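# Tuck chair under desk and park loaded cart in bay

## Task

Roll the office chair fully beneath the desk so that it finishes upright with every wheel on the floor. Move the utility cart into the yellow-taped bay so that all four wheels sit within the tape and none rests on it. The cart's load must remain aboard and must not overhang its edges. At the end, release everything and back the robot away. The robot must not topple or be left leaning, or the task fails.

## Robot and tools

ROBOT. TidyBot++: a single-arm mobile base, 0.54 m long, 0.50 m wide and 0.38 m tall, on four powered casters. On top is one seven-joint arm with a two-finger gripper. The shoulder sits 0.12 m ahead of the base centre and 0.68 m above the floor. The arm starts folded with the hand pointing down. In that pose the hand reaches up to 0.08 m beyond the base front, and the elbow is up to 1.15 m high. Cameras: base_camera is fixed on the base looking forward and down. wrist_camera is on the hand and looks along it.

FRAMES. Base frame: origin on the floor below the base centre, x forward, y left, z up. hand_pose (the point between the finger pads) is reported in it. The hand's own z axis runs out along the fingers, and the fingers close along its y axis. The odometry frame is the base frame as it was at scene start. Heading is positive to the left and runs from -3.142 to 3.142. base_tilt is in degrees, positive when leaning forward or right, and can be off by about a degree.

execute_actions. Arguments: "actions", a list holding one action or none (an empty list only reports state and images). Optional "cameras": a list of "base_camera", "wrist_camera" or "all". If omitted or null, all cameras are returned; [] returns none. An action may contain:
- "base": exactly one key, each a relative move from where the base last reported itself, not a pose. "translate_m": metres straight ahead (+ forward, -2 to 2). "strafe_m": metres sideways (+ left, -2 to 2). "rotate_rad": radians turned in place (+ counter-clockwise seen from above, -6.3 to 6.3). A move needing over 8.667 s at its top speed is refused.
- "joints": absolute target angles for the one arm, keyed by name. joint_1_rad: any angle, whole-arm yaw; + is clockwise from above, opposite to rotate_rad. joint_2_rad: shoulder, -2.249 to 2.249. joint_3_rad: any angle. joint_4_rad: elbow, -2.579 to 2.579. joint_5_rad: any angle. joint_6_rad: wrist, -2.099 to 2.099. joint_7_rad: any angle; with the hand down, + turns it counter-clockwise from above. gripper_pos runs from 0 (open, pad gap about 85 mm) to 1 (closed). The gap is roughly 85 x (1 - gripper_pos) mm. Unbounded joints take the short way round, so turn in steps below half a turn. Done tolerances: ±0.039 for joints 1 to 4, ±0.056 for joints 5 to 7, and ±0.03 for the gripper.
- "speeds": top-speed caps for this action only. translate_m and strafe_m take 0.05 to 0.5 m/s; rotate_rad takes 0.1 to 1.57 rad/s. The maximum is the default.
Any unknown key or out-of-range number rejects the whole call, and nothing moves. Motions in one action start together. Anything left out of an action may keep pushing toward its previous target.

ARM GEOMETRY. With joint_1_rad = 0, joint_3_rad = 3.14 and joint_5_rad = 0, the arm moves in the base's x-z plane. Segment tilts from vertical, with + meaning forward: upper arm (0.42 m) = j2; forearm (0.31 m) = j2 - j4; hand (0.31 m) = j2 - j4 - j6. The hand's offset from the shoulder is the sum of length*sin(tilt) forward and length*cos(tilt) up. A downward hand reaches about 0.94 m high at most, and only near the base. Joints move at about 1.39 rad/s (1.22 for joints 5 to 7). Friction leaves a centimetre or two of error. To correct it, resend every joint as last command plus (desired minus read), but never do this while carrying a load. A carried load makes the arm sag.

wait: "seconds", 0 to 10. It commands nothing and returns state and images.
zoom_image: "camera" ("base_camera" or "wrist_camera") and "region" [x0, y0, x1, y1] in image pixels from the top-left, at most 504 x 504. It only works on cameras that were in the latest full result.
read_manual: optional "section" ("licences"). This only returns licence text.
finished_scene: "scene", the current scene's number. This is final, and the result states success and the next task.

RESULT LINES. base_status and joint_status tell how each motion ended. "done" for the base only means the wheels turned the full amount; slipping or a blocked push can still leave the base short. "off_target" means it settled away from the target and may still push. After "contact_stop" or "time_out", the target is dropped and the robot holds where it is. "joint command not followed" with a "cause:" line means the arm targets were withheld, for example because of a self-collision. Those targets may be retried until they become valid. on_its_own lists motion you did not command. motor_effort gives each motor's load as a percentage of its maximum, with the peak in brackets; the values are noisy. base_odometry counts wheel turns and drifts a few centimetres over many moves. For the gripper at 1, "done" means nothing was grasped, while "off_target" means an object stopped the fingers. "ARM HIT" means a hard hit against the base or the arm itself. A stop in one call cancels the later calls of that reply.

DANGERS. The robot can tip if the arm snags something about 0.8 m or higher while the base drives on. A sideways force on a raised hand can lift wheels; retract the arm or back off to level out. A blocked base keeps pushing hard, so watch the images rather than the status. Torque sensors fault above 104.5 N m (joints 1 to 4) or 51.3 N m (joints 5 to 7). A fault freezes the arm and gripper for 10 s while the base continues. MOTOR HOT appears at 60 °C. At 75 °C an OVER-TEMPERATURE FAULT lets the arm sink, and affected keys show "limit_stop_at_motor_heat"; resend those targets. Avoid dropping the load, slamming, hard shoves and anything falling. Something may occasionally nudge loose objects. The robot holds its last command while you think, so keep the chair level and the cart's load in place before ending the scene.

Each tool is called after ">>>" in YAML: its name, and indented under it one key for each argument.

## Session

>>> execute_actions:
  actions:
    - {"joints":{"joint_4_rad":-2.2,"joint_6_rad":-0.45}}

Scene clock: 1.37 s.
base_odometry: x=+0.000 y=+0.000 heading=+0.000 (m, m, rad; odometry frame)
base_tilt: forward=-0.3 right=+0.3 (deg)
base_status: not commanded
joint_positions: joint_1_rad=+0.058 joint_2_rad=-0.337 joint_3_rad=+3.189 joint_4_rad=-2.211 joint_5_rad=+0.018 joint_6_rad=-0.486 joint_7_rad=+1.596 gripper_pos=+0.000
joint_status: all done
motor_effort: joint_1_rad=+1(1) joint_2_rad=-7(7) joint_3_rad=+0(0) joint_4_rad=+19(19) joint_5_rad=+0(0) joint_6_rad=+6(7) joint_7_rad=+0(0) (%)
hand_pose: x=+0.4976 y=-0.0416 z=+0.7641 quat_wxyz=(+0.024, +0.924, -0.033, +0.380) (m; base frame)
pictures: base_camera, wrist_camera
camera_calibration (this result's frames):
wrist_camera: T_world_to_cam=[[-0.0197425, -0.999564, 0.0219652, -0.0415435], [-0.737743, -0.000263478, -0.675081, 0.932668], [0.674793, -0.0295325, -0.737416, 0.360731], [0, 0, 0, 1]] pos_world=[0.44383, -0.0306263, 0.896548]
Images, in order (width x height): base_camera 644x364, wrist_camera 644x476.

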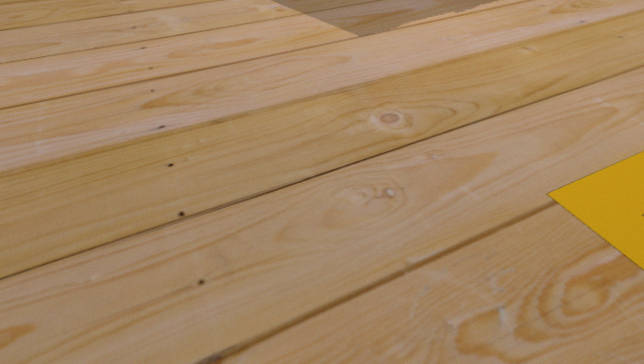

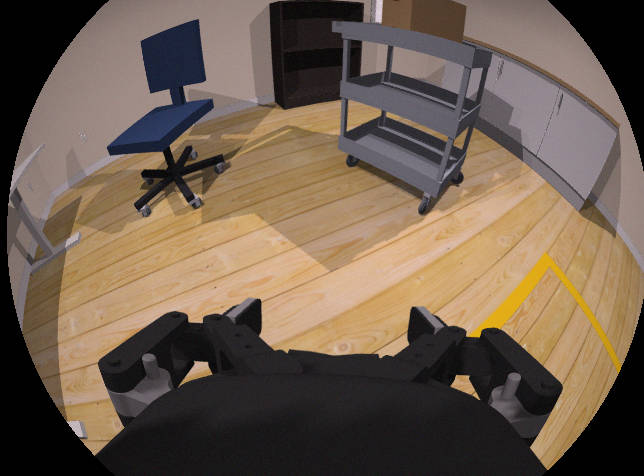

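>>> execute_actions:
  actions:
    - {"base":{"rotate_rad":0.49},"joints":{"joint_1_rad":1.3,"joint_2_rad":0.62,"joint_4_rad":-2.3,"joint_6_rad":1.33,"joint_3_rad":3.14}}
  cameras: []

>>> execute_actions:
  actions:
    - {"base":{"translate_m":0.73}}
  cameras: []

>>> execute_actions:
  actions:
    - {"base":{"strafe_m":-0.45}}

Scene clock: 9.47 s.
base_odometry: x=+0.000 y=+0.000 heading=+0.489 (m, m, rad; odometry frame)
base_tilt: forward=-0.3 right=+0.3 (deg)
base_status: done
joint_positions: joint_1_rad=+1.292 joint_2_rad=+0.610 joint_3_rad=+3.158 joint_4_rad=-2.279 joint_5_rad=+0.018 joint_6_rad=+1.289 joint_7_rad=+1.596 gripper_pos=+0.000
joint_status: all done
motor_effort: joint_1_rad=+1(2) joint_2_rad=-28(31) joint_3_rad=-1(2) joint_4_rad=+9(18) joint_5_rad=+0(0) joint_6_rad=+8(8) joint_7_rad=+0(0) (%)
hand_pose: x=+0.2914 y=-0.6068 z=+0.7127 quat_wxyz=(+0.429, +0.582, -0.420, +0.549) (m; base frame)
pictures: none
No camera images: the call's "cameras" was empty. Leave "cameras" out to get every camera's image.

Scene clock: 12.30 s.
base_odometry: x=+0.644 y=+0.344 heading=+0.490 (m, m, rad; odometry frame)
base_tilt: forward=-0.3 right=+0.3 (deg)
base_status: done
joint_positions: joint_1_rad=+1.297 joint_2_rad=+0.610 joint_3_rad=+3.151 joint_4_rad=-2.282 joint_5_rad=+0.018 joint_6_rad=+1.290 joint_7_rad=+1.596 gripper_pos=+0.000
joint_status: not commanded
motor_effort: joint_1_rad=+1(2) joint_2_rad=-28(30) joint_3_rad=-1(2) joint_4_rad=+9(10) joint_5_rad=+0(0) joint_6_rad=+8(9) joint_7_rad=+0(0) (%)
hand_pose: x=+0.2914 y=-0.6060 z=+0.7120 quat_wxyz=(+0.427, +0.582, -0.421, +0.549) (m; base frame)
pictures: none
No camera images: the call's "cameras" was empty. Leave "cameras" out to get every camera's image.

Scene clock: 14.57 s.
base_odometry: x=+0.856 y=-0.053 heading=+0.491 (m, m, rad; odometry frame)
base_tilt: forward=-0.3 right=+0.3 (deg)
base_status: done
joint_positions: joint_1_rad=+1.297 joint_2_rad=+0.613 joint_3_rad=+3.151 joint_4_rad=-2.287 joint_5_rad=+0.018 joint_6_rad=+1.290 joint_7_rad=+1.596 gripper_pos=+0.000
joint_status: not commanded
motor_effort: joint_1_rad=+1(2) joint_2_rad=-28(30) joint_3_rad=-1(2) joint_4_rad=+9(10) joint_5_rad=+0(0) joint_6_rad=+9(9) joint_7_rad=+0(0) (%)
hand_pose: x=+0.2911 y=-0.6045 z=+0.7084 quat_wxyz=(+0.426, +0.584, -0.422, +0.547) (m; base frame)
pictures: base_camera, wrist_camera
camera_calibration (this result's frames):
wrist_camera: T_world_to_cam=[[-0.944208, -0.320137, 0.0773478, 0.0335197], [-0.0986603, 0.0508723, -0.99382, 0.813267], [0.314224, -0.946004, -0.0796189, -0.472687], [0, 0, 0, 1]] pos_world=[0.260416, -0.477805, 0.768014]
Images, in order (width x height): base_camera 644x364, wrist_camera 644x476.

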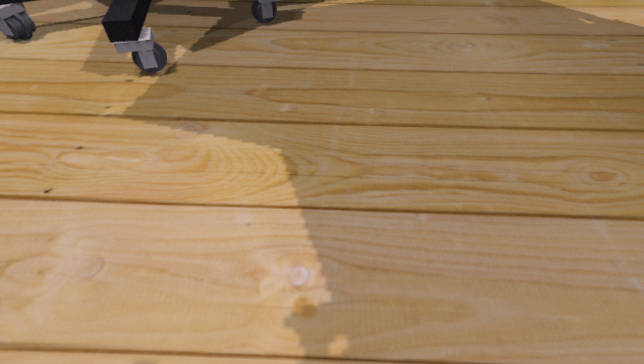

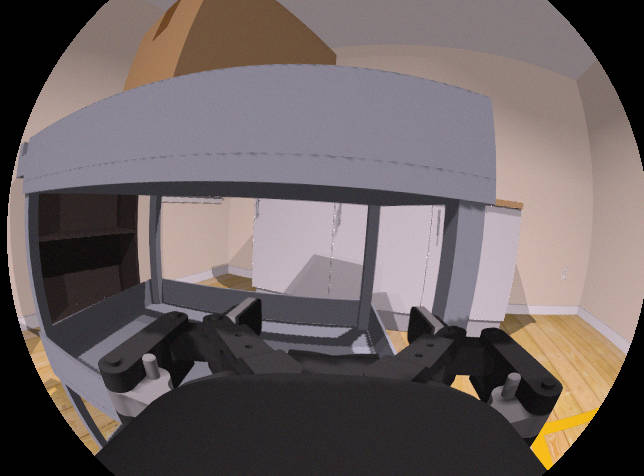

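>>> execute_actions:
  actions:
    - {"base":{"translate_m":-0.085}}
  cameras: ["wrist_camera"]

>>> execute_actions:
  actions:
    - {"base":{"strafe_m":-0.085},"speeds":{"strafe_m":0.15}}
  cameras: ["wrist_camera"]

>>> execute_actions:
  actions:
    - {"joints":{"gripper_pos":1}}
  cameras: ["wrist_camera"]

Scene clock: 17.47 s.
base_odometry: x=+0.781 y=-0.093 heading=+0.491 (m, m, rad; odometry frame)
base_tilt: forward=-0.3 right=+0.3 (deg)
base_status: done
joint_positions: joint_1_rad=+1.304 joint_2_rad=+0.613 joint_3_rad=+3.150 joint_4_rad=-2.287 joint_5_rad=+0.018 joint_6_rad=+1.290 joint_7_rad=+1.596 gripper_pos=+0.000
joint_status: not commanded
motor_effort: joint_1_rad=+1(4) joint_2_rad=-28(29) joint_3_rad=-1(2) joint_4_rad=+9(10) joint_5_rad=+0(1) joint_6_rad=+8(9) joint_7_rad=+0(0) (%)
hand_pose: x=+0.2870 y=-0.6056 z=+0.7084 quat_wxyz=(+0.427, +0.583, -0.424, +0.546) (m; base frame)
pictures: wrist_camera
camera_calibration (this result's frames):
wrist_camera: T_world_to_cam=[[-0.946353, -0.313891, 0.0767412, 0.0341891], [-0.0977733, 0.0517949, -0.99386, 0.813219], [0.307989, -0.948045, -0.0797064, -0.47183], [0, 0, 0, 1]] pos_world=[0.257185, -0.478705, 0.767995]
Images, in order (width x height): wrist_camera 644x476.

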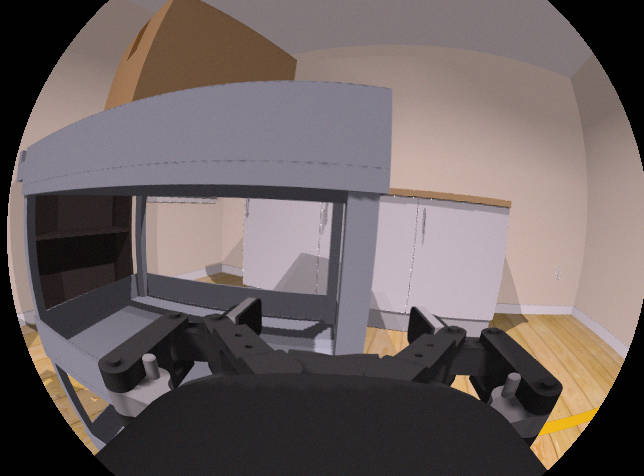

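Scene clock: 18.70 s.
base_odometry: x=+0.821 y=-0.168 heading=+0.491 (m, m, rad; odometry frame)
base_tilt: forward=-0.3 right=+0.3 (deg)
base_status: done
joint_positions: joint_1_rad=+1.304 joint_2_rad=+0.614 joint_3_rad=+3.150 joint_4_rad=-2.288 joint_5_rad=+0.018 joint_6_rad=+1.291 joint_7_rad=+1.596 gripper_pos=+0.000
joint_status: not commanded
motor_effort: joint_1_rad=+1(0) joint_2_rad=-28(31) joint_3_rad=-1(1) joint_4_rad=+9(10) joint_5_rad=+0(1) joint_6_rad=+9(9) joint_7_rad=+0(0) (%)
hand_pose: x=+0.2869 y=-0.6053 z=+0.7081 quat_wxyz=(+0.427, +0.583, -0.425, +0.546) (m; base frame)
pictures: wrist_camera
camera_calibration (this result's frames):
wrist_camera: T_world_to_cam=[[-0.946342, -0.313933, 0.0766972, 0.0342351], [-0.0978778, 0.0522474, -0.993826, 0.813222], [0.307988, -0.948006, -0.0801711, -0.471171], [0, 0, 0, 1]] pos_world=[0.257109, -0.478414, 0.767801]
Images, in order (width x height): wrist_camera 644x476.

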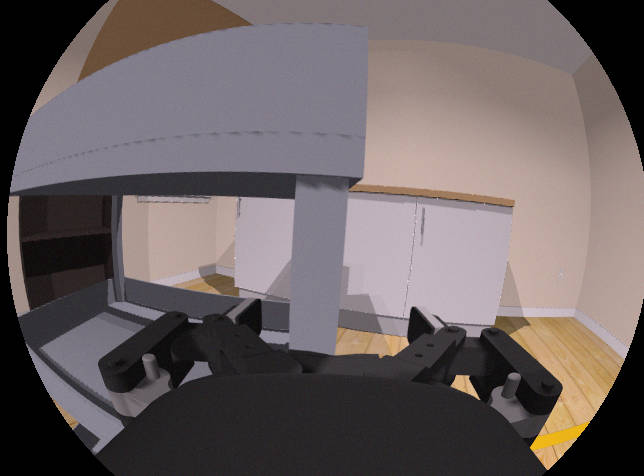

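Scene clock: 19.80 s.
base_odometry: x=+0.821 y=-0.168 heading=+0.491 (m, m, rad; odometry frame)
base_tilt: forward=-0.3 right=+0.3 (deg)
base_status: not commanded
joint_positions: joint_1_rad=+1.296 joint_2_rad=+0.614 joint_3_rad=+3.140 joint_4_rad=-2.291 joint_5_rad=+0.022 joint_6_rad=+1.294 joint_7_rad=+1.596 gripper_pos=+0.748
joint_status: gripper_pos off_target (ended at +0.748, target +1.000)
motor_effort: joint_1_rad=+2(6) joint_2_rad=-27(29) joint_3_rad=+1(4) joint_4_rad=+9(12) joint_5_rad=-1(4) joint_6_rad=+8(9) joint_7_rad=+2(2) (%)
hand_pose: x=+0.2977 y=-0.6012 z=+0.7079 quat_wxyz=(+0.420, +0.586, -0.420, +0.551) (m; base frame)
pictures: wrist_camera
camera_calibration (this result's frames):
wrist_camera: T_world_to_cam=[[-0.940097, -0.33319, 0.0721274, 0.0354791], [-0.0946017, 0.0517055, -0.994172, 0.812763], [0.327518, -0.941441, -0.0801285, -0.472522], [0, 0, 0, 1]] pos_world=[0.265002, -0.475055, 0.767604]
Images, in order (width x height): wrist_camera 644x476.

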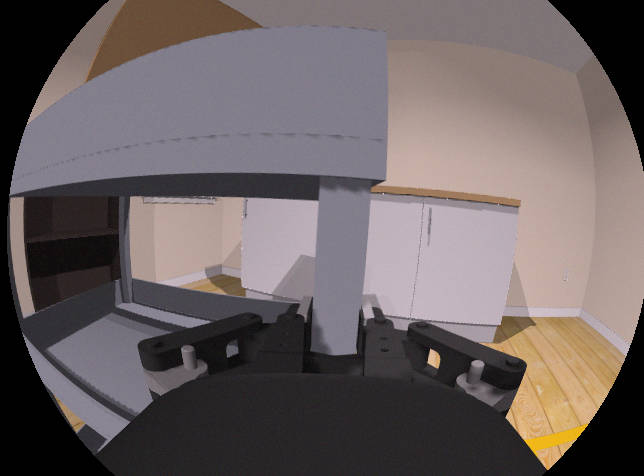

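>>> execute_actions:
  actions:
    - {"base":{"translate_m":-1.14},"speeds":{"translate_m":0.18}}

>>> execute_actions:
  actions:
    - {"joints":{"joint_1_rad":1.5}}
  cameras: []

>>> execute_actions:
  actions:
    - {"joints":{"joint_1_rad":1.7}}
  cameras: []

>>> execute_actions:
  actions:
    - {"base":{"strafe_m":0.25},"speeds":{"strafe_m":0.12}}
  cameras: []

>>> execute_actions:
  actions:
    - {"joints":{"gripper_pos":0}}
  cameras: []

>>> execute_actions:
  actions:
    - {"base":{"strafe_m":0.2}}
  cameras: []

>>> execute_actions:
  actions:
    - {"base":{"translate_m":1.15},"joints":{"joint_2_rad":-0.34,"joint_4_rad":-2.2,"joint_6_rad":-0.45,"joint_1_rad":2.1}}

>>> execute_actions:
  actions:
    - {"base":{"strafe_m":-0.85},"joints":{"joint_1_rad":-0.6}}

Scene clock: 32.37 s.
base_odometry: x=-0.184 y=-0.705 heading=+0.491 (m, m, rad; odometry frame)
base_tilt: forward=-0.3 right=+0.3 (deg)
base_status: done
joint_positions: joint_1_rad=+1.273 joint_2_rad=+0.612 joint_3_rad=+3.109 joint_4_rad=-2.300 joint_5_rad=+0.071 joint_6_rad=+1.299 joint_7_rad=+1.596 gripper_pos=+0.749
joint_status: not commanded
motor_effort: joint_1_rad=+5(12) joint_2_rad=-26(31) joint_3_rad=+2(8) joint_4_rad=+10(13) joint_5_rad=-4(11) joint_6_rad=+7(11) joint_7_rad=+0(3) (%)
hand_pose: x=+0.3388 y=-0.5835 z=+0.7075 quat_wxyz=(+0.391, +0.605, -0.394, +0.571) (m; base frame)
pictures: base_camera, wrist_camera
camera_calibration (this result's frames):
wrist_camera: T_world_to_cam=[[-0.904197, -0.422184, 0.0647107, 0.02128], [-0.0930764, 0.0469018, -0.994554, 0.812296], [0.41685, -0.905296, -0.0817039, -0.477422], [0, 0, 0, 1]] pos_world=[0.29386, -0.461322, 0.767487]
Images, in order (width x height): base_camera 644x364, wrist_camera 644x476.

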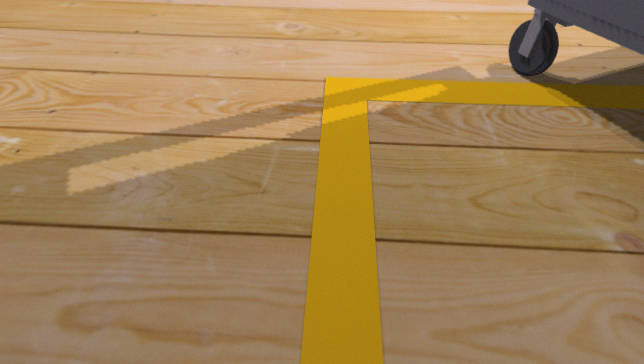

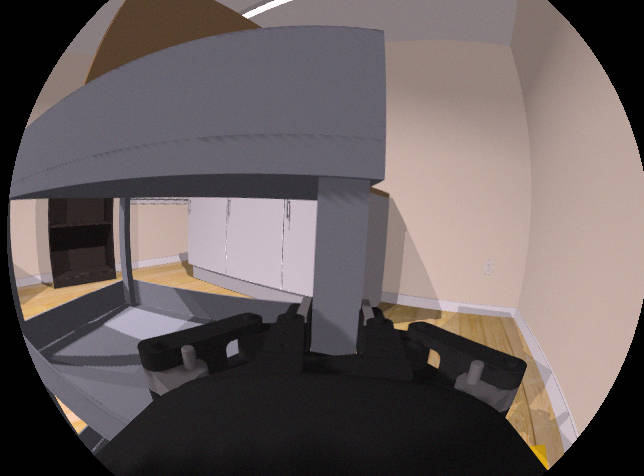

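Scene clock: 34.53 s.
base_odometry: x=-0.184 y=-0.705 heading=+0.491 (m, m, rad; odometry frame)
base_tilt: forward=-0.3 right=+0.3 (deg)
base_status: not commanded
joint_positions: joint_1_rad=+1.477 joint_2_rad=+0.609 joint_3_rad=+3.115 joint_4_rad=-2.306 joint_5_rad=+0.049 joint_6_rad=+1.302 joint_7_rad=+1.596 gripper_pos=+0.749
joint_status: all done
motor_effort: joint_1_rad=+3(20) joint_2_rad=-26(29) joint_3_rad=+1(12) joint_4_rad=+7(13) joint_5_rad=-1(17) joint_6_rad=+7(10) joint_7_rad=+0(3) (%)
hand_pose: x=+0.2067 y=-0.6156 z=+0.7076 quat_wxyz=(+0.453, +0.556, -0.461, +0.523) (m; base frame)
pictures: none
No camera images: the call's "cameras" was empty. Leave "cameras" out to get every camera's image.

Scene clock: 36.67 s.
base_odometry: x=-0.184 y=-0.705 heading=+0.491 (m, m, rad; odometry frame)
base_tilt: forward=-0.3 right=+0.3 (deg)
base_status: not commanded
joint_positions: joint_1_rad=+1.675 joint_2_rad=+0.611 joint_3_rad=+3.113 joint_4_rad=-2.305 joint_5_rad=+0.056 joint_6_rad=+1.303 joint_7_rad=+1.596 gripper_pos=+0.749
joint_status: all done
motor_effort: joint_1_rad=+3(17) joint_2_rad=-26(29) joint_3_rad=+0(11) joint_4_rad=+6(10) joint_5_rad=-2(16) joint_6_rad=+7(10) joint_7_rad=+0(3) (%)
hand_pose: x=+0.0864 y=-0.6214 z=+0.7076 quat_wxyz=(+0.501, +0.509, -0.511, +0.478) (m; base frame)
pictures: none
No camera images: the call's "cameras" was empty. Leave "cameras" out to get every camera's image.

Scene clock: 39.37 s.
base_odometry: x=-0.302 y=-0.485 heading=+0.490 (m, m, rad; odometry frame)
base_tilt: forward=-0.3 right=+0.3 (deg)
base_status: done
joint_positions: joint_1_rad=+1.728 joint_2_rad=+0.617 joint_3_rad=+3.155 joint_4_rad=-2.294 joint_5_rad=-0.020 joint_6_rad=+1.304 joint_7_rad=+1.596 gripper_pos=+0.749
joint_status: not commanded
motor_effort: joint_1_rad=-6(7) joint_2_rad=-27(31) joint_3_rad=-5(7) joint_4_rad=+8(11) joint_5_rad=+7(10) joint_6_rad=+8(11) joint_7_rad=+2(3) (%)
hand_pose: x=+0.0095 y=-0.6168 z=+0.7076 quat_wxyz=(+0.541, +0.467, -0.548, +0.435) (m; base frame)
pictures: none
No camera images: the call's "cameras" was empty. Leave "cameras" out to get every camera's image.

Scene clock: 40.47 s.
base_odometry: x=-0.302 y=-0.485 heading=+0.491 (m, m, rad; odometry frame)
base_tilt: forward=-0.3 right=+0.3 (deg)
base_status: not commanded
joint_positions: joint_1_rad=+1.706 joint_2_rad=+0.617 joint_3_rad=+3.150 joint_4_rad=-2.294 joint_5_rad=-0.003 joint_6_rad=+1.304 joint_7_rad=+1.596 gripper_pos=+0.000
joint_status: all done
motor_effort: joint_1_rad=+1(5) joint_2_rad=-28(29) joint_3_rad=-1(5) joint_4_rad=+9(9) joint_5_rad=+0(7) joint_6_rad=+9(9) joint_7_rad=+0(2) (%)
hand_pose: x=+0.0309 y=-0.6202 z=+0.7076 quat_wxyz=(+0.532, +0.479, -0.538, +0.446) (m; base frame)
pictures: none
No camera images: the call's "cameras" was empty. Leave "cameras" out to get every camera's image.

Scene clock: 42.10 s.
base_odometry: x=-0.396 y=-0.308 heading=+0.491 (m, m, rad; odometry frame)
base_tilt: forward=-0.3 right=+0.3 (deg)
base_status: done
joint_positions: joint_1_rad=+1.706 joint_2_rad=+0.617 joint_3_rad=+3.150 joint_4_rad=-2.295 joint_5_rad=-0.003 joint_6_rad=+1.304 joint_7_rad=+1.596 gripper_pos=+0.000
joint_status: not commanded
motor_effort: joint_1_rad=+1(3) joint_2_rad=-28(30) joint_3_rad=-1(2) joint_4_rad=+9(10) joint_5_rad=+0(0) joint_6_rad=+9(9) joint_7_rad=+0(0) (%)
hand_pose: x=+0.0311 y=-0.6199 z=+0.7073 quat_wxyz=(+0.531, +0.479, -0.538, +0.446) (m; base frame)
pictures: none
No camera images: the call's "cameras" was empty. Leave "cameras" out to get every camera's image.

Scene clock: 45.77 s.
base_odometry: x=+0.618 y=+0.234 heading=+0.491 (m, m, rad; odometry frame)
base_tilt: forward=-0.3 right=+0.3 (deg)
base_status: done
joint_positions: joint_1_rad=+2.086 joint_2_rad=-0.334 joint_3_rad=+3.149 joint_4_rad=-2.220 joint_5_rad=-0.003 joint_6_rad=-0.412 joint_7_rad=+1.596 gripper_pos=+0.000
joint_status: all done
motor_effort: joint_1_rad=+1(2) joint_2_rad=-7(30) joint_3_rad=+0(3) joint_4_rad=+19(19) joint_5_rad=+0(1) joint_6_rad=+7(9) joint_7_rad=+0(0) (%)
hand_pose: x=-0.0761 y=-0.3419 z=+0.7753 quat_wxyz=(+0.356, +0.465, -0.785, +0.202) (m; base frame)
pictures: base_camera, wrist_camera
camera_calibration (this result's frames):
wrist_camera: T_world_to_cam=[[-0.901588, 0.432128, 0.0201147, 0.070528], [0.286557, 0.631411, -0.720558, 0.846094], [-0.324074, -0.643883, -0.693102, 0.426795], [0, 0, 0, 1]] pos_world=[-0.040554, -0.289904, 0.904054]
Images, in order (width x height): base_camera 644x364, wrist_camera 644x476.

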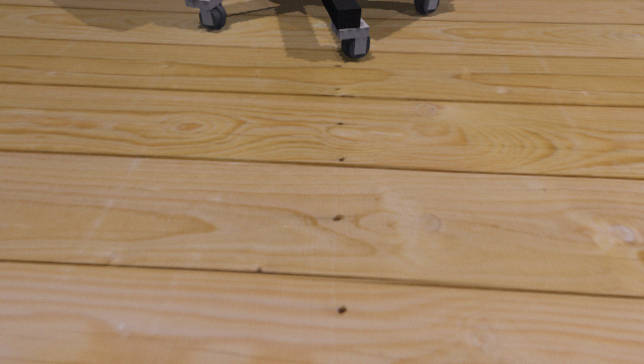

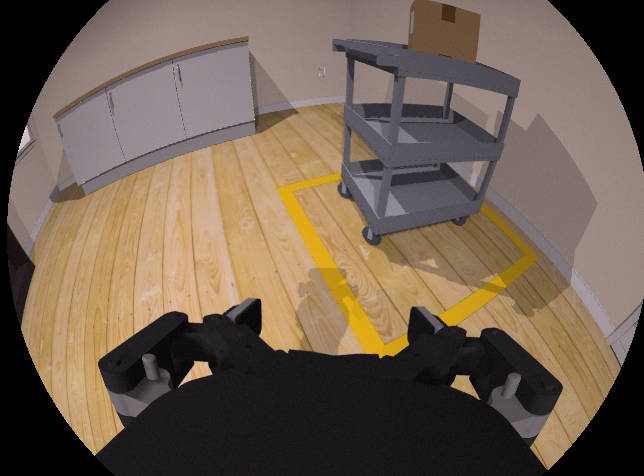

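Scene clock: 49.37 s.
base_odometry: x=+1.019 y=-0.516 heading=+0.491 (m, m, rad; odometry frame)
base_tilt: forward=-0.3 right=+0.3 (deg)
base_status: done
joint_positions: joint_1_rad=-0.588 joint_2_rad=-0.336 joint_3_rad=+3.149 joint_4_rad=-2.216 joint_5_rad=-0.002 joint_6_rad=-0.412 joint_7_rad=+1.596 gripper_pos=+0.000
joint_status: all done
motor_effort: joint_1_rad=+1(0) joint_2_rad=-7(9) joint_3_rad=+0(1) joint_4_rad=+19(20) joint_5_rad=+0(0) joint_6_rad=+6(7) joint_7_rad=+0(0) (%)
hand_pose: x=+0.4481 y=+0.2176 z=+0.7777 quat_wxyz=(-0.115, +0.870, +0.271, +0.396) (m; base frame)
pictures: base_camera, wrist_camera
camera_calibration (this result's frames):
wrist_camera: T_world_to_cam=[[0.609814, -0.792277, 0.0205708, -0.10979], [-0.537512, -0.432517, -0.723885, 0.947736], [0.582415, 0.430378, -0.689614, 0.315939], [0, 0, 0, 1]] pos_world=[0.392364, 0.186955, 0.906187]
Images, in order (width x height): base_camera 644x364, wrist_camera 644x476.

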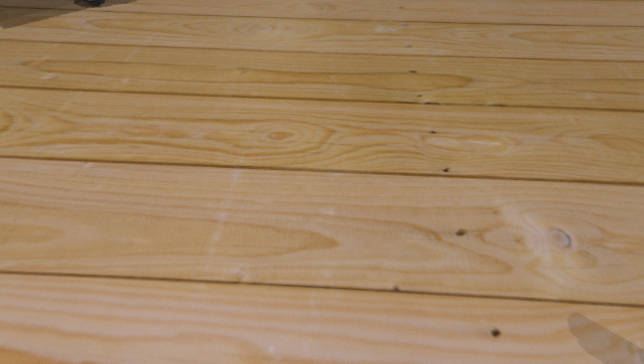

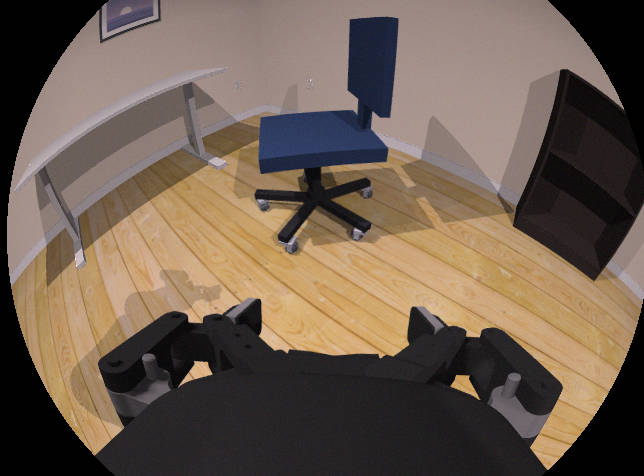

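>>> execute_actions:
  actions:
    - {"base":{"strafe_m":-0.4},"joints":{"joint_1_rad":-1.57}}
  cameras: []

>>> execute_actions:
  actions:
    - {"base":{"translate_m":1.27}}

>>> execute_actions:
  actions:
    - {"base":{"rotate_rad":1.571},"joints":{"joint_1_rad":0,"joint_7_rad":0}}
  cameras: []

>>> execute_actions:
  actions:
    - {"joints":{"joint_2_rad":1.38,"joint_4_rad":-1.55,"joint_6_rad":1.38}}

Scene clock: 62.63 s.
base_odometry: x=+1.208 y=-0.868 heading=+0.491 (m, m, rad; odometry frame)
base_tilt: forward=-0.3 right=+0.3 (deg)
base_status: done
joint_positions: joint_1_rad=-1.558 joint_2_rad=-0.340 joint_3_rad=+3.149 joint_4_rad=-2.216 joint_5_rad=-0.002 joint_6_rad=-0.412 joint_7_rad=+1.596 gripper_pos=+0.000
joint_status: all done
motor_effort: joint_1_rad=+1(1) joint_2_rad=-7(10) joint_3_rad=+0(1) joint_4_rad=+19(19) joint_5_rad=+0(0) joint_6_rad=+6(7) joint_7_rad=+0(0) (%)
hand_pose: x=+0.1255 y=+0.3942 z=+0.7796 quat_wxyz=(-0.288, +0.643, +0.644, +0.298) (m; base frame)
pictures: none
No camera images: the call's "cameras" was empty. Leave "cameras" out to get every camera's image.

Scene clock: 66.53 s.
base_odometry: x=+2.328 y=-0.270 heading=+0.491 (m, m, rad; odometry frame)
base_tilt: forward=-0.3 right=+0.3 (deg)
base_status: done
joint_positions: joint_1_rad=-1.559 joint_2_rad=-0.340 joint_3_rad=+3.148 joint_4_rad=-2.216 joint_5_rad=-0.002 joint_6_rad=-0.412 joint_7_rad=+1.596 gripper_pos=+0.000
joint_status: not commanded
motor_effort: joint_1_rad=+1(2) joint_2_rad=-7(8) joint_3_rad=+0(2) joint_4_rad=+19(19) joint_5_rad=+0(1) joint_6_rad=+7(7) joint_7_rad=+0(0) (%)
hand_pose: x=+0.1249 y=+0.3943 z=+0.7797 quat_wxyz=(-0.288, +0.642, +0.645, +0.298) (m; base frame)
pictures: base_camera, wrist_camera
camera_calibration (this result's frames):
wrist_camera: T_world_to_cam=[[0.998171, 0.0565897, 0.021259, -0.156495], [0.0542827, -0.6843, -0.727177, 0.879802], [-0.0266032, 0.727001, -0.686121, 0.385953], [0, 0, 0, 1]] pos_world=[0.118719, 0.330317, 0.907909]
Images, in order (width x height): base_camera 644x364, wrist_camera 644x476.

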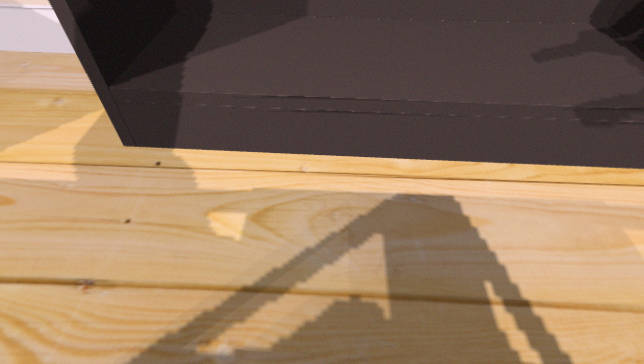

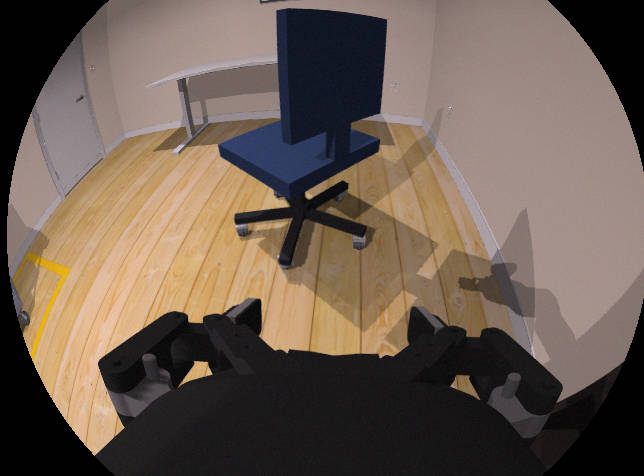

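Scene clock: 69.33 s.
base_odometry: x=+2.328 y=-0.270 heading=+2.061 (m, m, rad; odometry frame)
base_tilt: forward=-0.3 right=+0.3 (deg)
base_status: done
joint_positions: joint_1_rad=-0.012 joint_2_rad=-0.340 joint_3_rad=+3.147 joint_4_rad=-2.215 joint_5_rad=-0.002 joint_6_rad=-0.412 joint_7_rad=+0.023 gripper_pos=+0.000
joint_status: all done
motor_effort: joint_1_rad=+1(2) joint_2_rad=-7(8) joint_3_rad=+0(1) joint_4_rad=+19(20) joint_5_rad=+0(0) joint_6_rad=+6(7) joint_7_rad=+0(0) (%)
hand_pose: x=+0.5133 y=+0.0043 z=+0.7797 quat_wxyz=(-0.292, +0.652, -0.635, +0.294) (m; base frame)
pictures: none
No camera images: the call's "cameras" was empty. Leave "cameras" out to get every camera's image.

Scene clock: 72.27 s.
base_odometry: x=+2.328 y=-0.270 heading=+2.061 (m, m, rad; odometry frame)
base_tilt: forward=-0.2 right=+0.3 (deg)
base_status: not commanded
joint_positions: joint_1_rad=-0.012 joint_2_rad=+1.375 joint_3_rad=+3.147 joint_4_rad=-1.570 joint_5_rad=-0.002 joint_6_rad=+1.337 joint_7_rad=+0.023 gripper_pos=+0.000
joint_status: all done
motor_effort: joint_1_rad=+1(1) joint_2_rad=-41(44) joint_3_rad=-1(1) joint_4_rad=+8(20) joint_5_rad=+0(0) joint_6_rad=+9(9) joint_7_rad=+0(0) (%)
hand_pose: x=+0.9042 y=+0.0079 z=+0.4437 quat_wxyz=(-0.486, +0.518, -0.500, +0.495) (m; base frame)
pictures: base_camera, wrist_camera
camera_calibration (this result's frames):
wrist_camera: T_world_to_cam=[[0.00402596, -0.0713598, -0.997443, 0.446546], [-0.0484741, 0.996264, -0.0714712, 0.117428], [0.998816, 0.0486379, 0.000551815, -0.769495], [0, 0, 0, 1]] pos_world=[0.772478, -0.0476977, 0.454221]
Images, in order (width x height): base_camera 644x364, wrist_camera 644x476.

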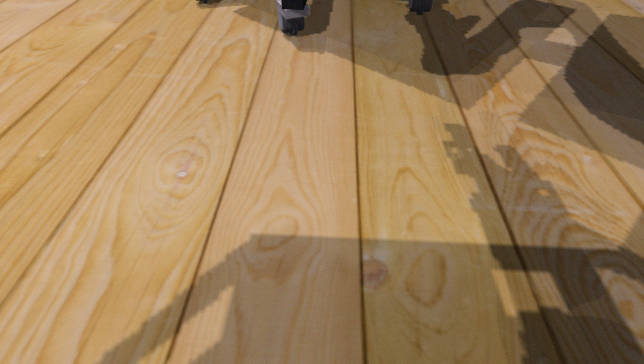

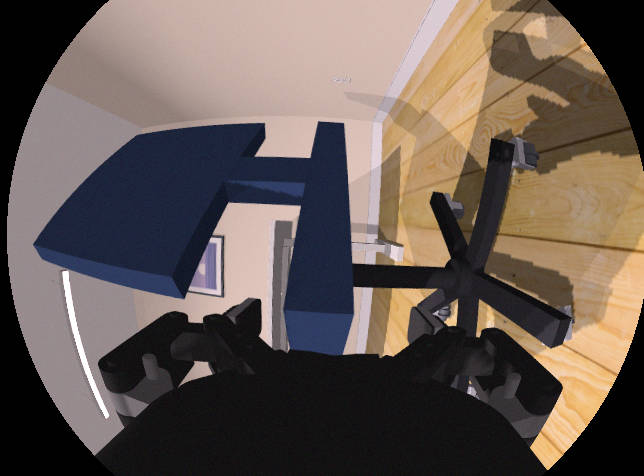

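>>> execute_actions:
  actions:
    - {"base":{"strafe_m":-0.04},"joints":{"joint_2_rad":1.355}}
  cameras: []

>>> execute_actions:
  actions:
    - {"base":{"translate_m":0.2},"speeds":{"translate_m":0.15}}
  cameras: ["wrist_camera"]

>>> execute_actions:
  actions:
    - {"joints":{"gripper_pos":1}}
  cameras: []

>>> execute_actions:
  actions:
    - {"base":{"strafe_m":0.5},"speeds":{"strafe_m":0.17}}

Scene clock: 78.37 s.
base_odometry: x=+2.363 y=-0.251 heading=+2.062 (m, m, rad; odometry frame)
base_tilt: forward=-0.3 right=+0.3 (deg)
base_status: done
joint_positions: joint_1_rad=+0.003 joint_2_rad=+1.363 joint_3_rad=+3.147 joint_4_rad=-1.567 joint_5_rad=-0.002 joint_6_rad=+1.338 joint_7_rad=+0.023 gripper_pos=+0.000
joint_status: all done
motor_effort: joint_1_rad=+1(5) joint_2_rad=-41(43) joint_3_rad=-1(2) joint_4_rad=+9(9) joint_5_rad=+0(1) joint_6_rad=+9(9) joint_7_rad=+0(0) (%)
hand_pose: x=+0.9080 y=-0.0036 z=+0.4549 quat_wxyz=(-0.486, +0.511, -0.500, +0.503) (m; base frame)
pictures: none
No camera images: the call's "cameras" was empty. Leave "cameras" out to get every camera's image.

Scene clock: 80.50 s.
base_odometry: x=+2.269 y=-0.074 heading=+2.062 (m, m, rad; odometry frame)
base_tilt: forward=-0.2 right=+0.3 (deg)
base_status: done
joint_positions: joint_1_rad=+0.007 joint_2_rad=+1.362 joint_3_rad=+3.147 joint_4_rad=-1.563 joint_5_rad=-0.001 joint_6_rad=+1.339 joint_7_rad=+0.023 gripper_pos=+0.000
joint_status: not commanded
motor_effort: joint_1_rad=+0(5) joint_2_rad=-42(45) joint_3_rad=-2(4) joint_4_rad=+9(13) joint_5_rad=+1(3) joint_6_rad=+9(9) joint_7_rad=+0(0) (%)
hand_pose: x=+0.9094 y=-0.0063 z=+0.4570 quat_wxyz=(-0.487, +0.508, -0.499, +0.505) (m; base frame)
pictures: wrist_camera
camera_calibration (this result's frames):
wrist_camera: T_world_to_cam=[[0.024359, -0.0716905, -0.997129, 0.440151], [-0.0296789, 0.996934, -0.0724015, 0.116147], [0.999263, 0.0313573, 0.0221566, -0.784351], [0, 0, 0, 1]] pos_world=[0.776498, -0.059641, 0.464675]
Images, in order (width x height): wrist_camera 644x476.

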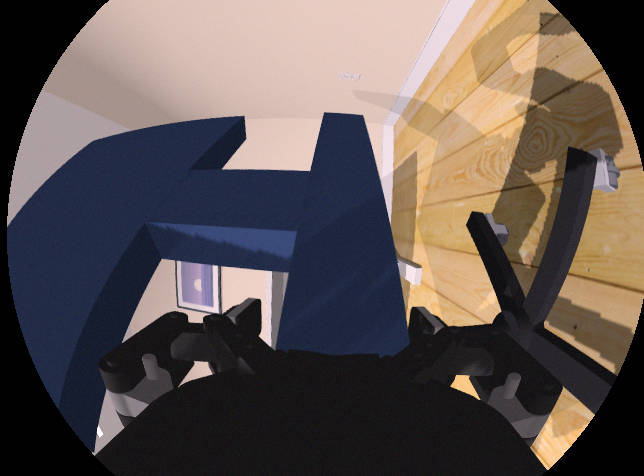

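Scene clock: 81.60 s.
base_odometry: x=+2.269 y=-0.074 heading=+2.062 (m, m, rad; odometry frame)
base_tilt: forward=-0.2 right=+0.3 (deg)
base_status: not commanded
joint_positions: joint_1_rad=+0.011 joint_2_rad=+1.369 joint_3_rad=+3.147 joint_4_rad=-1.565 joint_5_rad=+0.003 joint_6_rad=+1.346 joint_7_rad=+0.018 gripper_pos=+0.337
joint_status: gripper_pos off_target (ended at +0.337, target +1.000)
motor_effort: joint_1_rad=-1(6) joint_2_rad=-46(47) joint_3_rad=-1(5) joint_4_rad=+11(15) joint_5_rad=+1(5) joint_6_rad=+7(11) joint_7_rad=+1(2) (%)
hand_pose: x=+0.9073 y=-0.0086 z=+0.4532 quat_wxyz=(-0.487, +0.508, -0.501, +0.504) (m; base frame)
pictures: none
No camera images: the call's "cameras" was empty. Leave "cameras" out to get every camera's image.

Scene clock: 85.57 s.
base_odometry: x=+1.828 y=-0.310 heading=+2.062 (m, m, rad; odometry frame)
base_tilt: forward=-0.2 right=+0.3 (deg)
base_status: done
joint_positions: joint_1_rad=+0.047 joint_2_rad=+1.375 joint_3_rad=+3.157 joint_4_rad=-1.559 joint_5_rad=-0.050 joint_6_rad=+1.354 joint_7_rad=-0.009 gripper_pos=+0.345
joint_status: not commanded
motor_effort: joint_1_rad=-8(20) joint_2_rad=-48(48) joint_3_rad=-1(7) joint_4_rad=+10(13) joint_5_rad=+8(17) joint_6_rad=+7(8) joint_7_rad=+4(5) (%)
hand_pose: x=+0.9056 y=-0.0568 z=+0.4532 quat_wxyz=(-0.474, +0.475, -0.528, +0.521) (m; base frame)
pictures: base_camera, wrist_camera
camera_calibration (this result's frames):
wrist_camera: T_world_to_cam=[[0.0271156, -0.0421274, -0.998744, 0.432764], [0.0612919, 0.997302, -0.0404025, 0.0692254], [0.997751, -0.0601194, 0.0296245, -0.786187], [0, 0, 0, 1]] pos_world=[0.768441, -0.0980724, 0.458308]
Images, in order (width x height): base_camera 644x364, wrist_camera 644x476.

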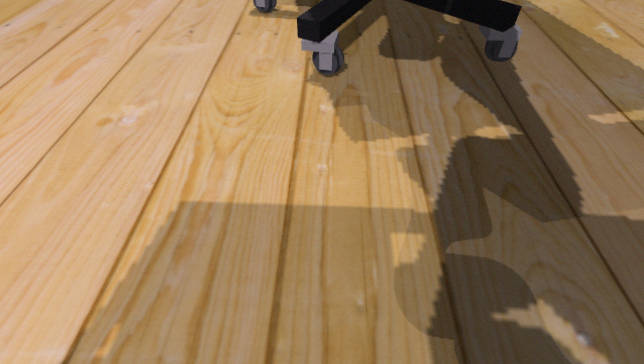

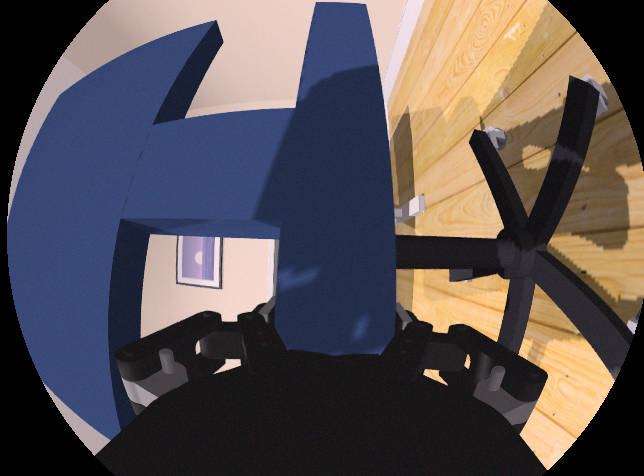

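>>> execute_actions:
  actions:
    - {"base":{"strafe_m":0.45},"speeds":{"strafe_m":0.17}}
  cameras: []

>>> execute_actions:
  actions:
    - {"base":{"strafe_m":-0.08}}

>>> execute_actions:
  actions:
    - {"joints":{"gripper_pos":0}}
  cameras: []

>>> execute_actions:
  actions:
    - {"base":{"translate_m":-0.08}}
  cameras: []

>>> execute_actions:
  actions:
    - {"base":{"strafe_m":-0.13},"joints":{"joint_2_rad":0.65,"joint_4_rad":-2.3,"joint_6_rad":1.2,"joint_7_rad":1.57}}

Scene clock: 94.00 s.
base_odometry: x=+1.431 y=-0.522 heading=+2.062 (m, m, rad; odometry frame)
base_tilt: forward=-0.2 right=+0.3 (deg)
base_status: done
joint_positions: joint_1_rad=+0.039 joint_2_rad=+1.378 joint_3_rad=+3.157 joint_4_rad=-1.553 joint_5_rad=-0.051 joint_6_rad=+1.354 joint_7_rad=-0.011 gripper_pos=+0.347
joint_status: not commanded
motor_effort: joint_1_rad=-7(19) joint_2_rad=-47(49) joint_3_rad=-3(7) joint_4_rad=+10(12) joint_5_rad=+7(15) joint_6_rad=+7(13) joint_7_rad=+2(6) (%)
hand_pose: x=+0.9072 y=-0.0509 z=+0.4533 quat_wxyz=(-0.477, +0.476, -0.526, +0.519) (m; base frame)
pictures: none
No camera images: the call's "cameras" was empty. Leave "cameras" out to get every camera's image.

Scene clock: 95.13 s.
base_odometry: x=+1.502 y=-0.484 heading=+2.062 (m, m, rad; odometry frame)
base_tilt: forward=-0.3 right=+0.3 (deg)
base_status: done
joint_positions: joint_1_rad=+0.005 joint_2_rad=+1.378 joint_3_rad=+3.145 joint_4_rad=-1.556 joint_5_rad=+0.008 joint_6_rad=+1.357 joint_7_rad=-0.011 gripper_pos=+0.347
joint_status: not commanded
motor_effort: joint_1_rad=+2(7) joint_2_rad=-46(48) joint_3_rad=+0(3) joint_4_rad=+11(13) joint_5_rad=+0(7) joint_6_rad=+6(7) joint_7_rad=+0(4) (%)
hand_pose: x=+0.9081 y=-0.0014 z=+0.4532 quat_wxyz=(-0.501, +0.500, -0.502, +0.497) (m; base frame)
pictures: base_camera, wrist_camera
camera_calibration (this result's frames):
wrist_camera: T_world_to_cam=[[0.0347806, -0.0383098, -0.99866, 0.428014], [-0.0397903, 0.99842, -0.0396863, 0.105339], [0.998603, 0.0411173, 0.0332013, -0.787566], [0, 0, 0, 1]] pos_world=[0.775771, -0.0563928, 0.45777]
Images, in order (width x height): base_camera 644x364, wrist_camera 644x476.

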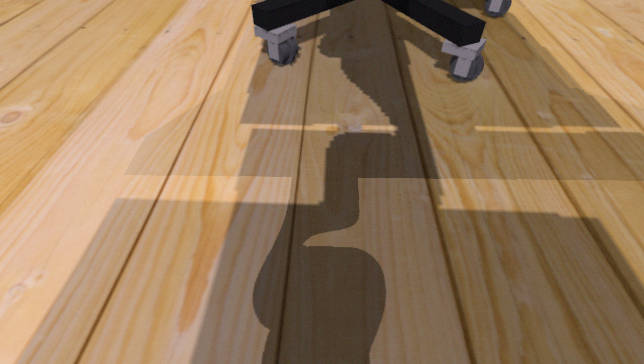

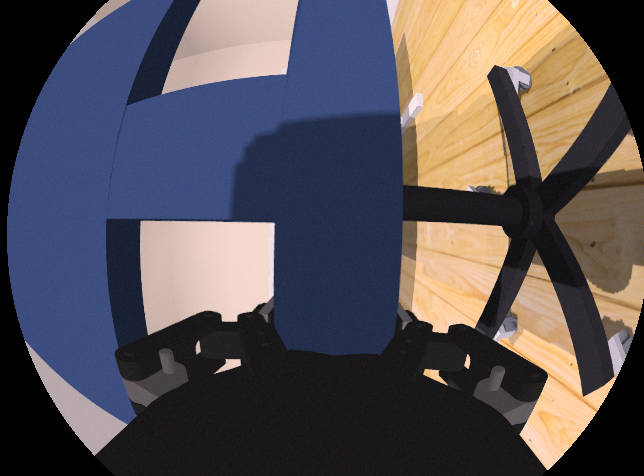

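Scene clock: 96.23 s.
base_odometry: x=+1.502 y=-0.484 heading=+2.062 (m, m, rad; odometry frame)
base_tilt: forward=-0.2 right=+0.3 (deg)
base_status: not commanded
joint_positions: joint_1_rad=+0.005 joint_2_rad=+1.362 joint_3_rad=+3.145 joint_4_rad=-1.555 joint_5_rad=+0.008 joint_6_rad=+1.357 joint_7_rad=-0.011 gripper_pos=+0.000
joint_status: all done
motor_effort: joint_1_rad=+1(1) joint_2_rad=-42(46) joint_3_rad=-1(2) joint_4_rad=+9(10) joint_5_rad=+0(1) joint_6_rad=+9(11) joint_7_rad=+0(0) (%)
hand_pose: x=+0.9118 y=-0.0015 z=+0.4659 quat_wxyz=(-0.505, +0.496, -0.498, +0.501) (m; base frame)
pictures: none
No camera images: the call's "cameras" was empty. Leave "cameras" out to get every camera's image.

Scene clock: 97.40 s.
base_odometry: x=+1.539 y=-0.555 heading=+2.062 (m, m, rad; odometry frame)
base_tilt: forward=-0.2 right=+0.3 (deg)
base_status: done
joint_positions: joint_1_rad=+0.004 joint_2_rad=+1.361 joint_3_rad=+3.145 joint_4_rad=-1.555 joint_5_rad=+0.008 joint_6_rad=+1.357 joint_7_rad=-0.011 gripper_pos=+0.000
joint_status: not commanded
motor_effort: joint_1_rad=+1(4) joint_2_rad=-41(43) joint_3_rad=-1(2) joint_4_rad=+8(10) joint_5_rad=+0(1) joint_6_rad=+8(10) joint_7_rad=+1(0) (%)
hand_pose: x=+0.9119 y=-0.0010 z=+0.4663 quat_wxyz=(-0.505, +0.496, -0.498, +0.501) (m; base frame)
pictures: none
No camera images: the call's "cameras" was empty. Leave "cameras" out to get every camera's image.

Scene clock: 99.57 s.
base_odometry: x=+1.654 y=-0.494 heading=+2.062 (m, m, rad; odometry frame)
base_tilt: forward=-0.3 right=+0.3 (deg)
base_status: done
joint_positions: joint_1_rad=+0.008 joint_2_rad=+0.656 joint_3_rad=+3.145 joint_4_rad=-2.283 joint_5_rad=+0.008 joint_6_rad=+1.243 joint_7_rad=+1.550 gripper_pos=+0.000
joint_status: all done
motor_effort: joint_1_rad=+1(3) joint_2_rad=-29(43) joint_3_rad=-1(3) joint_4_rad=+9(9) joint_5_rad=+0(1) joint_6_rad=+8(9) joint_7_rad=+0(0) (%)
hand_pose: x=+0.7477 y=-0.0034 z=+0.6685 quat_wxyz=(-0.004, +0.750, -0.008, +0.661) (m; base frame)
pictures: base_camera, wrist_camera
camera_calibration (this result's frames):
wrist_camera: T_world_to_cam=[[0.0391607, -0.998993, 0.0218858, -0.0402378], [-0.162172, -0.0279663, -0.986366, 0.830304], [0.985985, 0.0350775, -0.163104, -0.493828], [0, 0, 0, 1]] pos_world=[0.623135, 0.000345461, 0.739319]
Images, in order (width x height): base_camera 644x364, wrist_camera 644x476.

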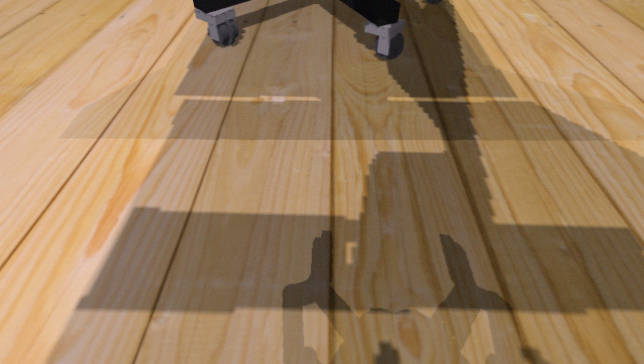

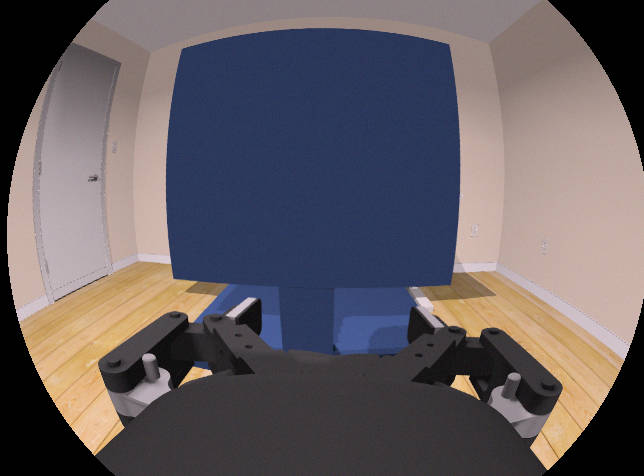

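>>> execute_actions:
  actions:
    - {"base":{"strafe_m":0.03}}
  cameras: []

>>> execute_actions:
  actions:
    - {"base":{"translate_m":0.6},"speeds":{"translate_m":0.15}}

Scene clock: 103.00 s.
base_odometry: x=+1.628 y=-0.508 heading=+2.062 (m, m, rad; odometry frame)
base_tilt: forward=-0.3 right=+0.3 (deg)
base_status: done
joint_positions: joint_1_rad=-0.003 joint_2_rad=+0.656 joint_3_rad=+3.144 joint_4_rad=-2.283 joint_5_rad=+0.008 joint_6_rad=+1.242 joint_7_rad=+1.550 gripper_pos=+0.000
joint_status: not commanded
motor_effort: joint_1_rad=+1(3) joint_2_rad=-29(30) joint_3_rad=+0(3) joint_4_rad=+8(9) joint_5_rad=+0(1) joint_6_rad=+8(9) joint_7_rad=+0(0) (%)
hand_pose: x=+0.7477 y=+0.0043 z=+0.6682 quat_wxyz=(-0.008, +0.750, -0.004, +0.661) (m; base frame)
pictures: none
No camera images: the call's "cameras" was empty. Leave "cameras" out to get every camera's image.

Scene clock: 107.67 s.
base_odometry: x=+1.345 y=+0.021 heading=+2.062 (m, m, rad; odometry frame)
base_tilt: forward=-0.2 right=+0.3 (deg)
base_status: done
joint_positions: joint_1_rad=-0.008 joint_2_rad=+0.642 joint_3_rad=+3.137 joint_4_rad=-2.307 joint_5_rad=+0.019 joint_6_rad=+1.238 joint_7_rad=+1.550 gripper_pos=+0.000
joint_status: not commanded
motor_effort: joint_1_rad=+1(6) joint_2_rad=-28(30) joint_3_rad=-1(3) joint_4_rad=+8(19) joint_5_rad=+0(4) joint_6_rad=+8(9) joint_7_rad=+0(0) (%)
hand_pose: x=+0.7391 y=+0.0138 z=+0.6668 quat_wxyz=(-0.016, +0.755, +0.004, +0.656) (m; base frame)
pictures: base_camera, wrist_camera
camera_calibration (this result's frames):
wrist_camera: T_world_to_cam=[[0.0725068, -0.9972, 0.0183069, -0.0449781], [-0.175842, -0.030849, -0.983935, 0.83627], [0.981745, 0.0681229, -0.177586, -0.473863], [0, 0, 0, 1]] pos_world=[0.615525, 0.0132268, 0.739507]
Images, in order (width x height): base_camera 644x364, wrist_camera 644x476.

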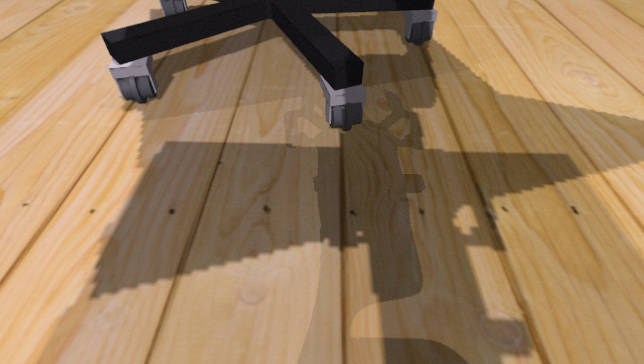

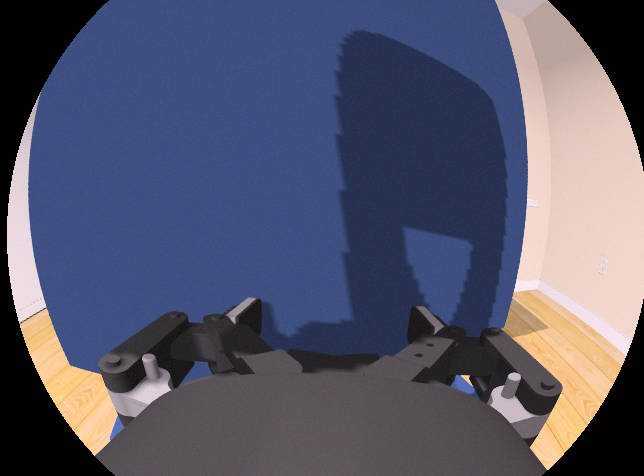

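Drifting left (hub y≈+0.11). Re-position to the left of the hub.

>>> execute_actions:
  actions:
    - {"base":{"translate_m":-0.08}}
  cameras: []

>>> execute_actions:
  actions:
    - {"base":{"strafe_m":0.15}}
  cameras: []

>>> execute_actions:
  actions:
    - {"base":{"translate_m":0.4},"speeds":{"translate_m":0.15}}

Scene clock: 111.43 s.
base_odometry: x=+1.382 y=-0.050 heading=+2.062 (m, m, rad; odometry frame)
base_tilt: forward=-0.3 right=+0.3 (deg)
base_status: done
joint_positions: joint_1_rad=-0.008 joint_2_rad=+0.643 joint_3_rad=+3.137 joint_4_rad=-2.307 joint_5_rad=+0.019 joint_6_rad=+1.238 joint_7_rad=+1.550 gripper_pos=+0.000
joint_status: not commanded
motor_effort: joint_1_rad=+1(0) joint_2_rad=-29(30) joint_3_rad=-1(2) joint_4_rad=+8(10) joint_5_rad=+0(0) joint_6_rad=+9(9) joint_7_rad=+0(0) (%)
hand_pose: x=+0.7392 y=+0.0138 z=+0.6664 quat_wxyz=(-0.016, +0.755, +0.004, +0.655) (m; base frame)
pictures: none
No camera images: the call's "cameras" was empty. Leave "cameras" out to get every camera's image.

Scene clock: 112.90 s.
base_odometry: x=+1.250 y=-0.120 heading=+2.062 (m, m, rad; odometry frame)
base_tilt: forward=-0.3 right=+0.3 (deg)
base_status: done
joint_positions: joint_1_rad=-0.008 joint_2_rad=+0.643 joint_3_rad=+3.137 joint_4_rad=-2.307 joint_5_rad=+0.019 joint_6_rad=+1.238 joint_7_rad=+1.550 gripper_pos=+0.000
joint_status: not commanded
motor_effort: joint_1_rad=+1(4) joint_2_rad=-28(30) joint_3_rad=-1(3) joint_4_rad=+8(9) joint_5_rad=+0(1) joint_6_rad=+8(9) joint_7_rad=+0(0) (%)
hand_pose: x=+0.7392 y=+0.0138 z=+0.6663 quat_wxyz=(-0.016, +0.755, +0.004, +0.655) (m; base frame)
pictures: none
No camera images: the call's "cameras" was empty. Leave "cameras" out to get every camera's image.

Scene clock: 116.23 s.
base_odometry: x=+1.061 y=+0.232 heading=+2.062 (m, m, rad; odometry frame)
base_tilt: forward=-0.3 right=+0.3 (deg)
base_status: done
joint_positions: joint_1_rad=-0.006 joint_2_rad=+0.644 joint_3_rad=+3.134 joint_4_rad=-2.307 joint_5_rad=+0.023 joint_6_rad=+1.234 joint_7_rad=+1.550 gripper_pos=+0.000
joint_status: not commanded
motor_effort: joint_1_rad=+1(7) joint_2_rad=-29(31) joint_3_rad=-1(4) joint_4_rad=+8(25) joint_5_rad=+0(5) joint_6_rad=+9(10) joint_7_rad=+0(0) (%)
hand_pose: x=+0.7390 y=+0.0158 z=+0.6644 quat_wxyz=(-0.018, +0.757, +0.005, +0.653) (m; base frame)
pictures: base_camera, wrist_camera
camera_calibration (this result's frames):
wrist_camera: T_world_to_cam=[[0.0778229, -0.996827, 0.0167471, -0.0458259], [-0.181658, -0.0306949, -0.982883, 0.8375], [0.980278, 0.0734486, -0.18347, -0.469404], [0, 0, 0, 1]] pos_world=[0.615851, 0.0145036, 0.73781]
Images, in order (width x height): base_camera 644x364, wrist_camera 644x476.

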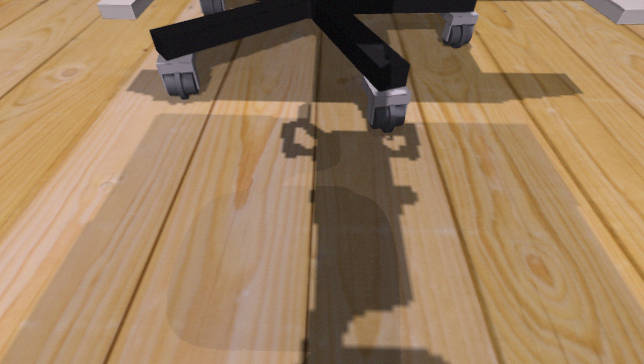

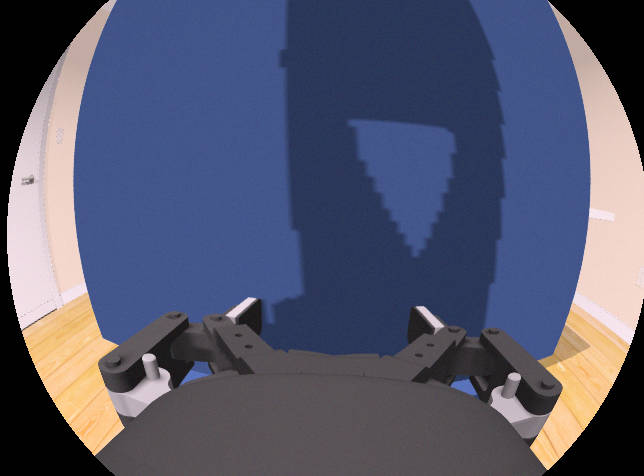

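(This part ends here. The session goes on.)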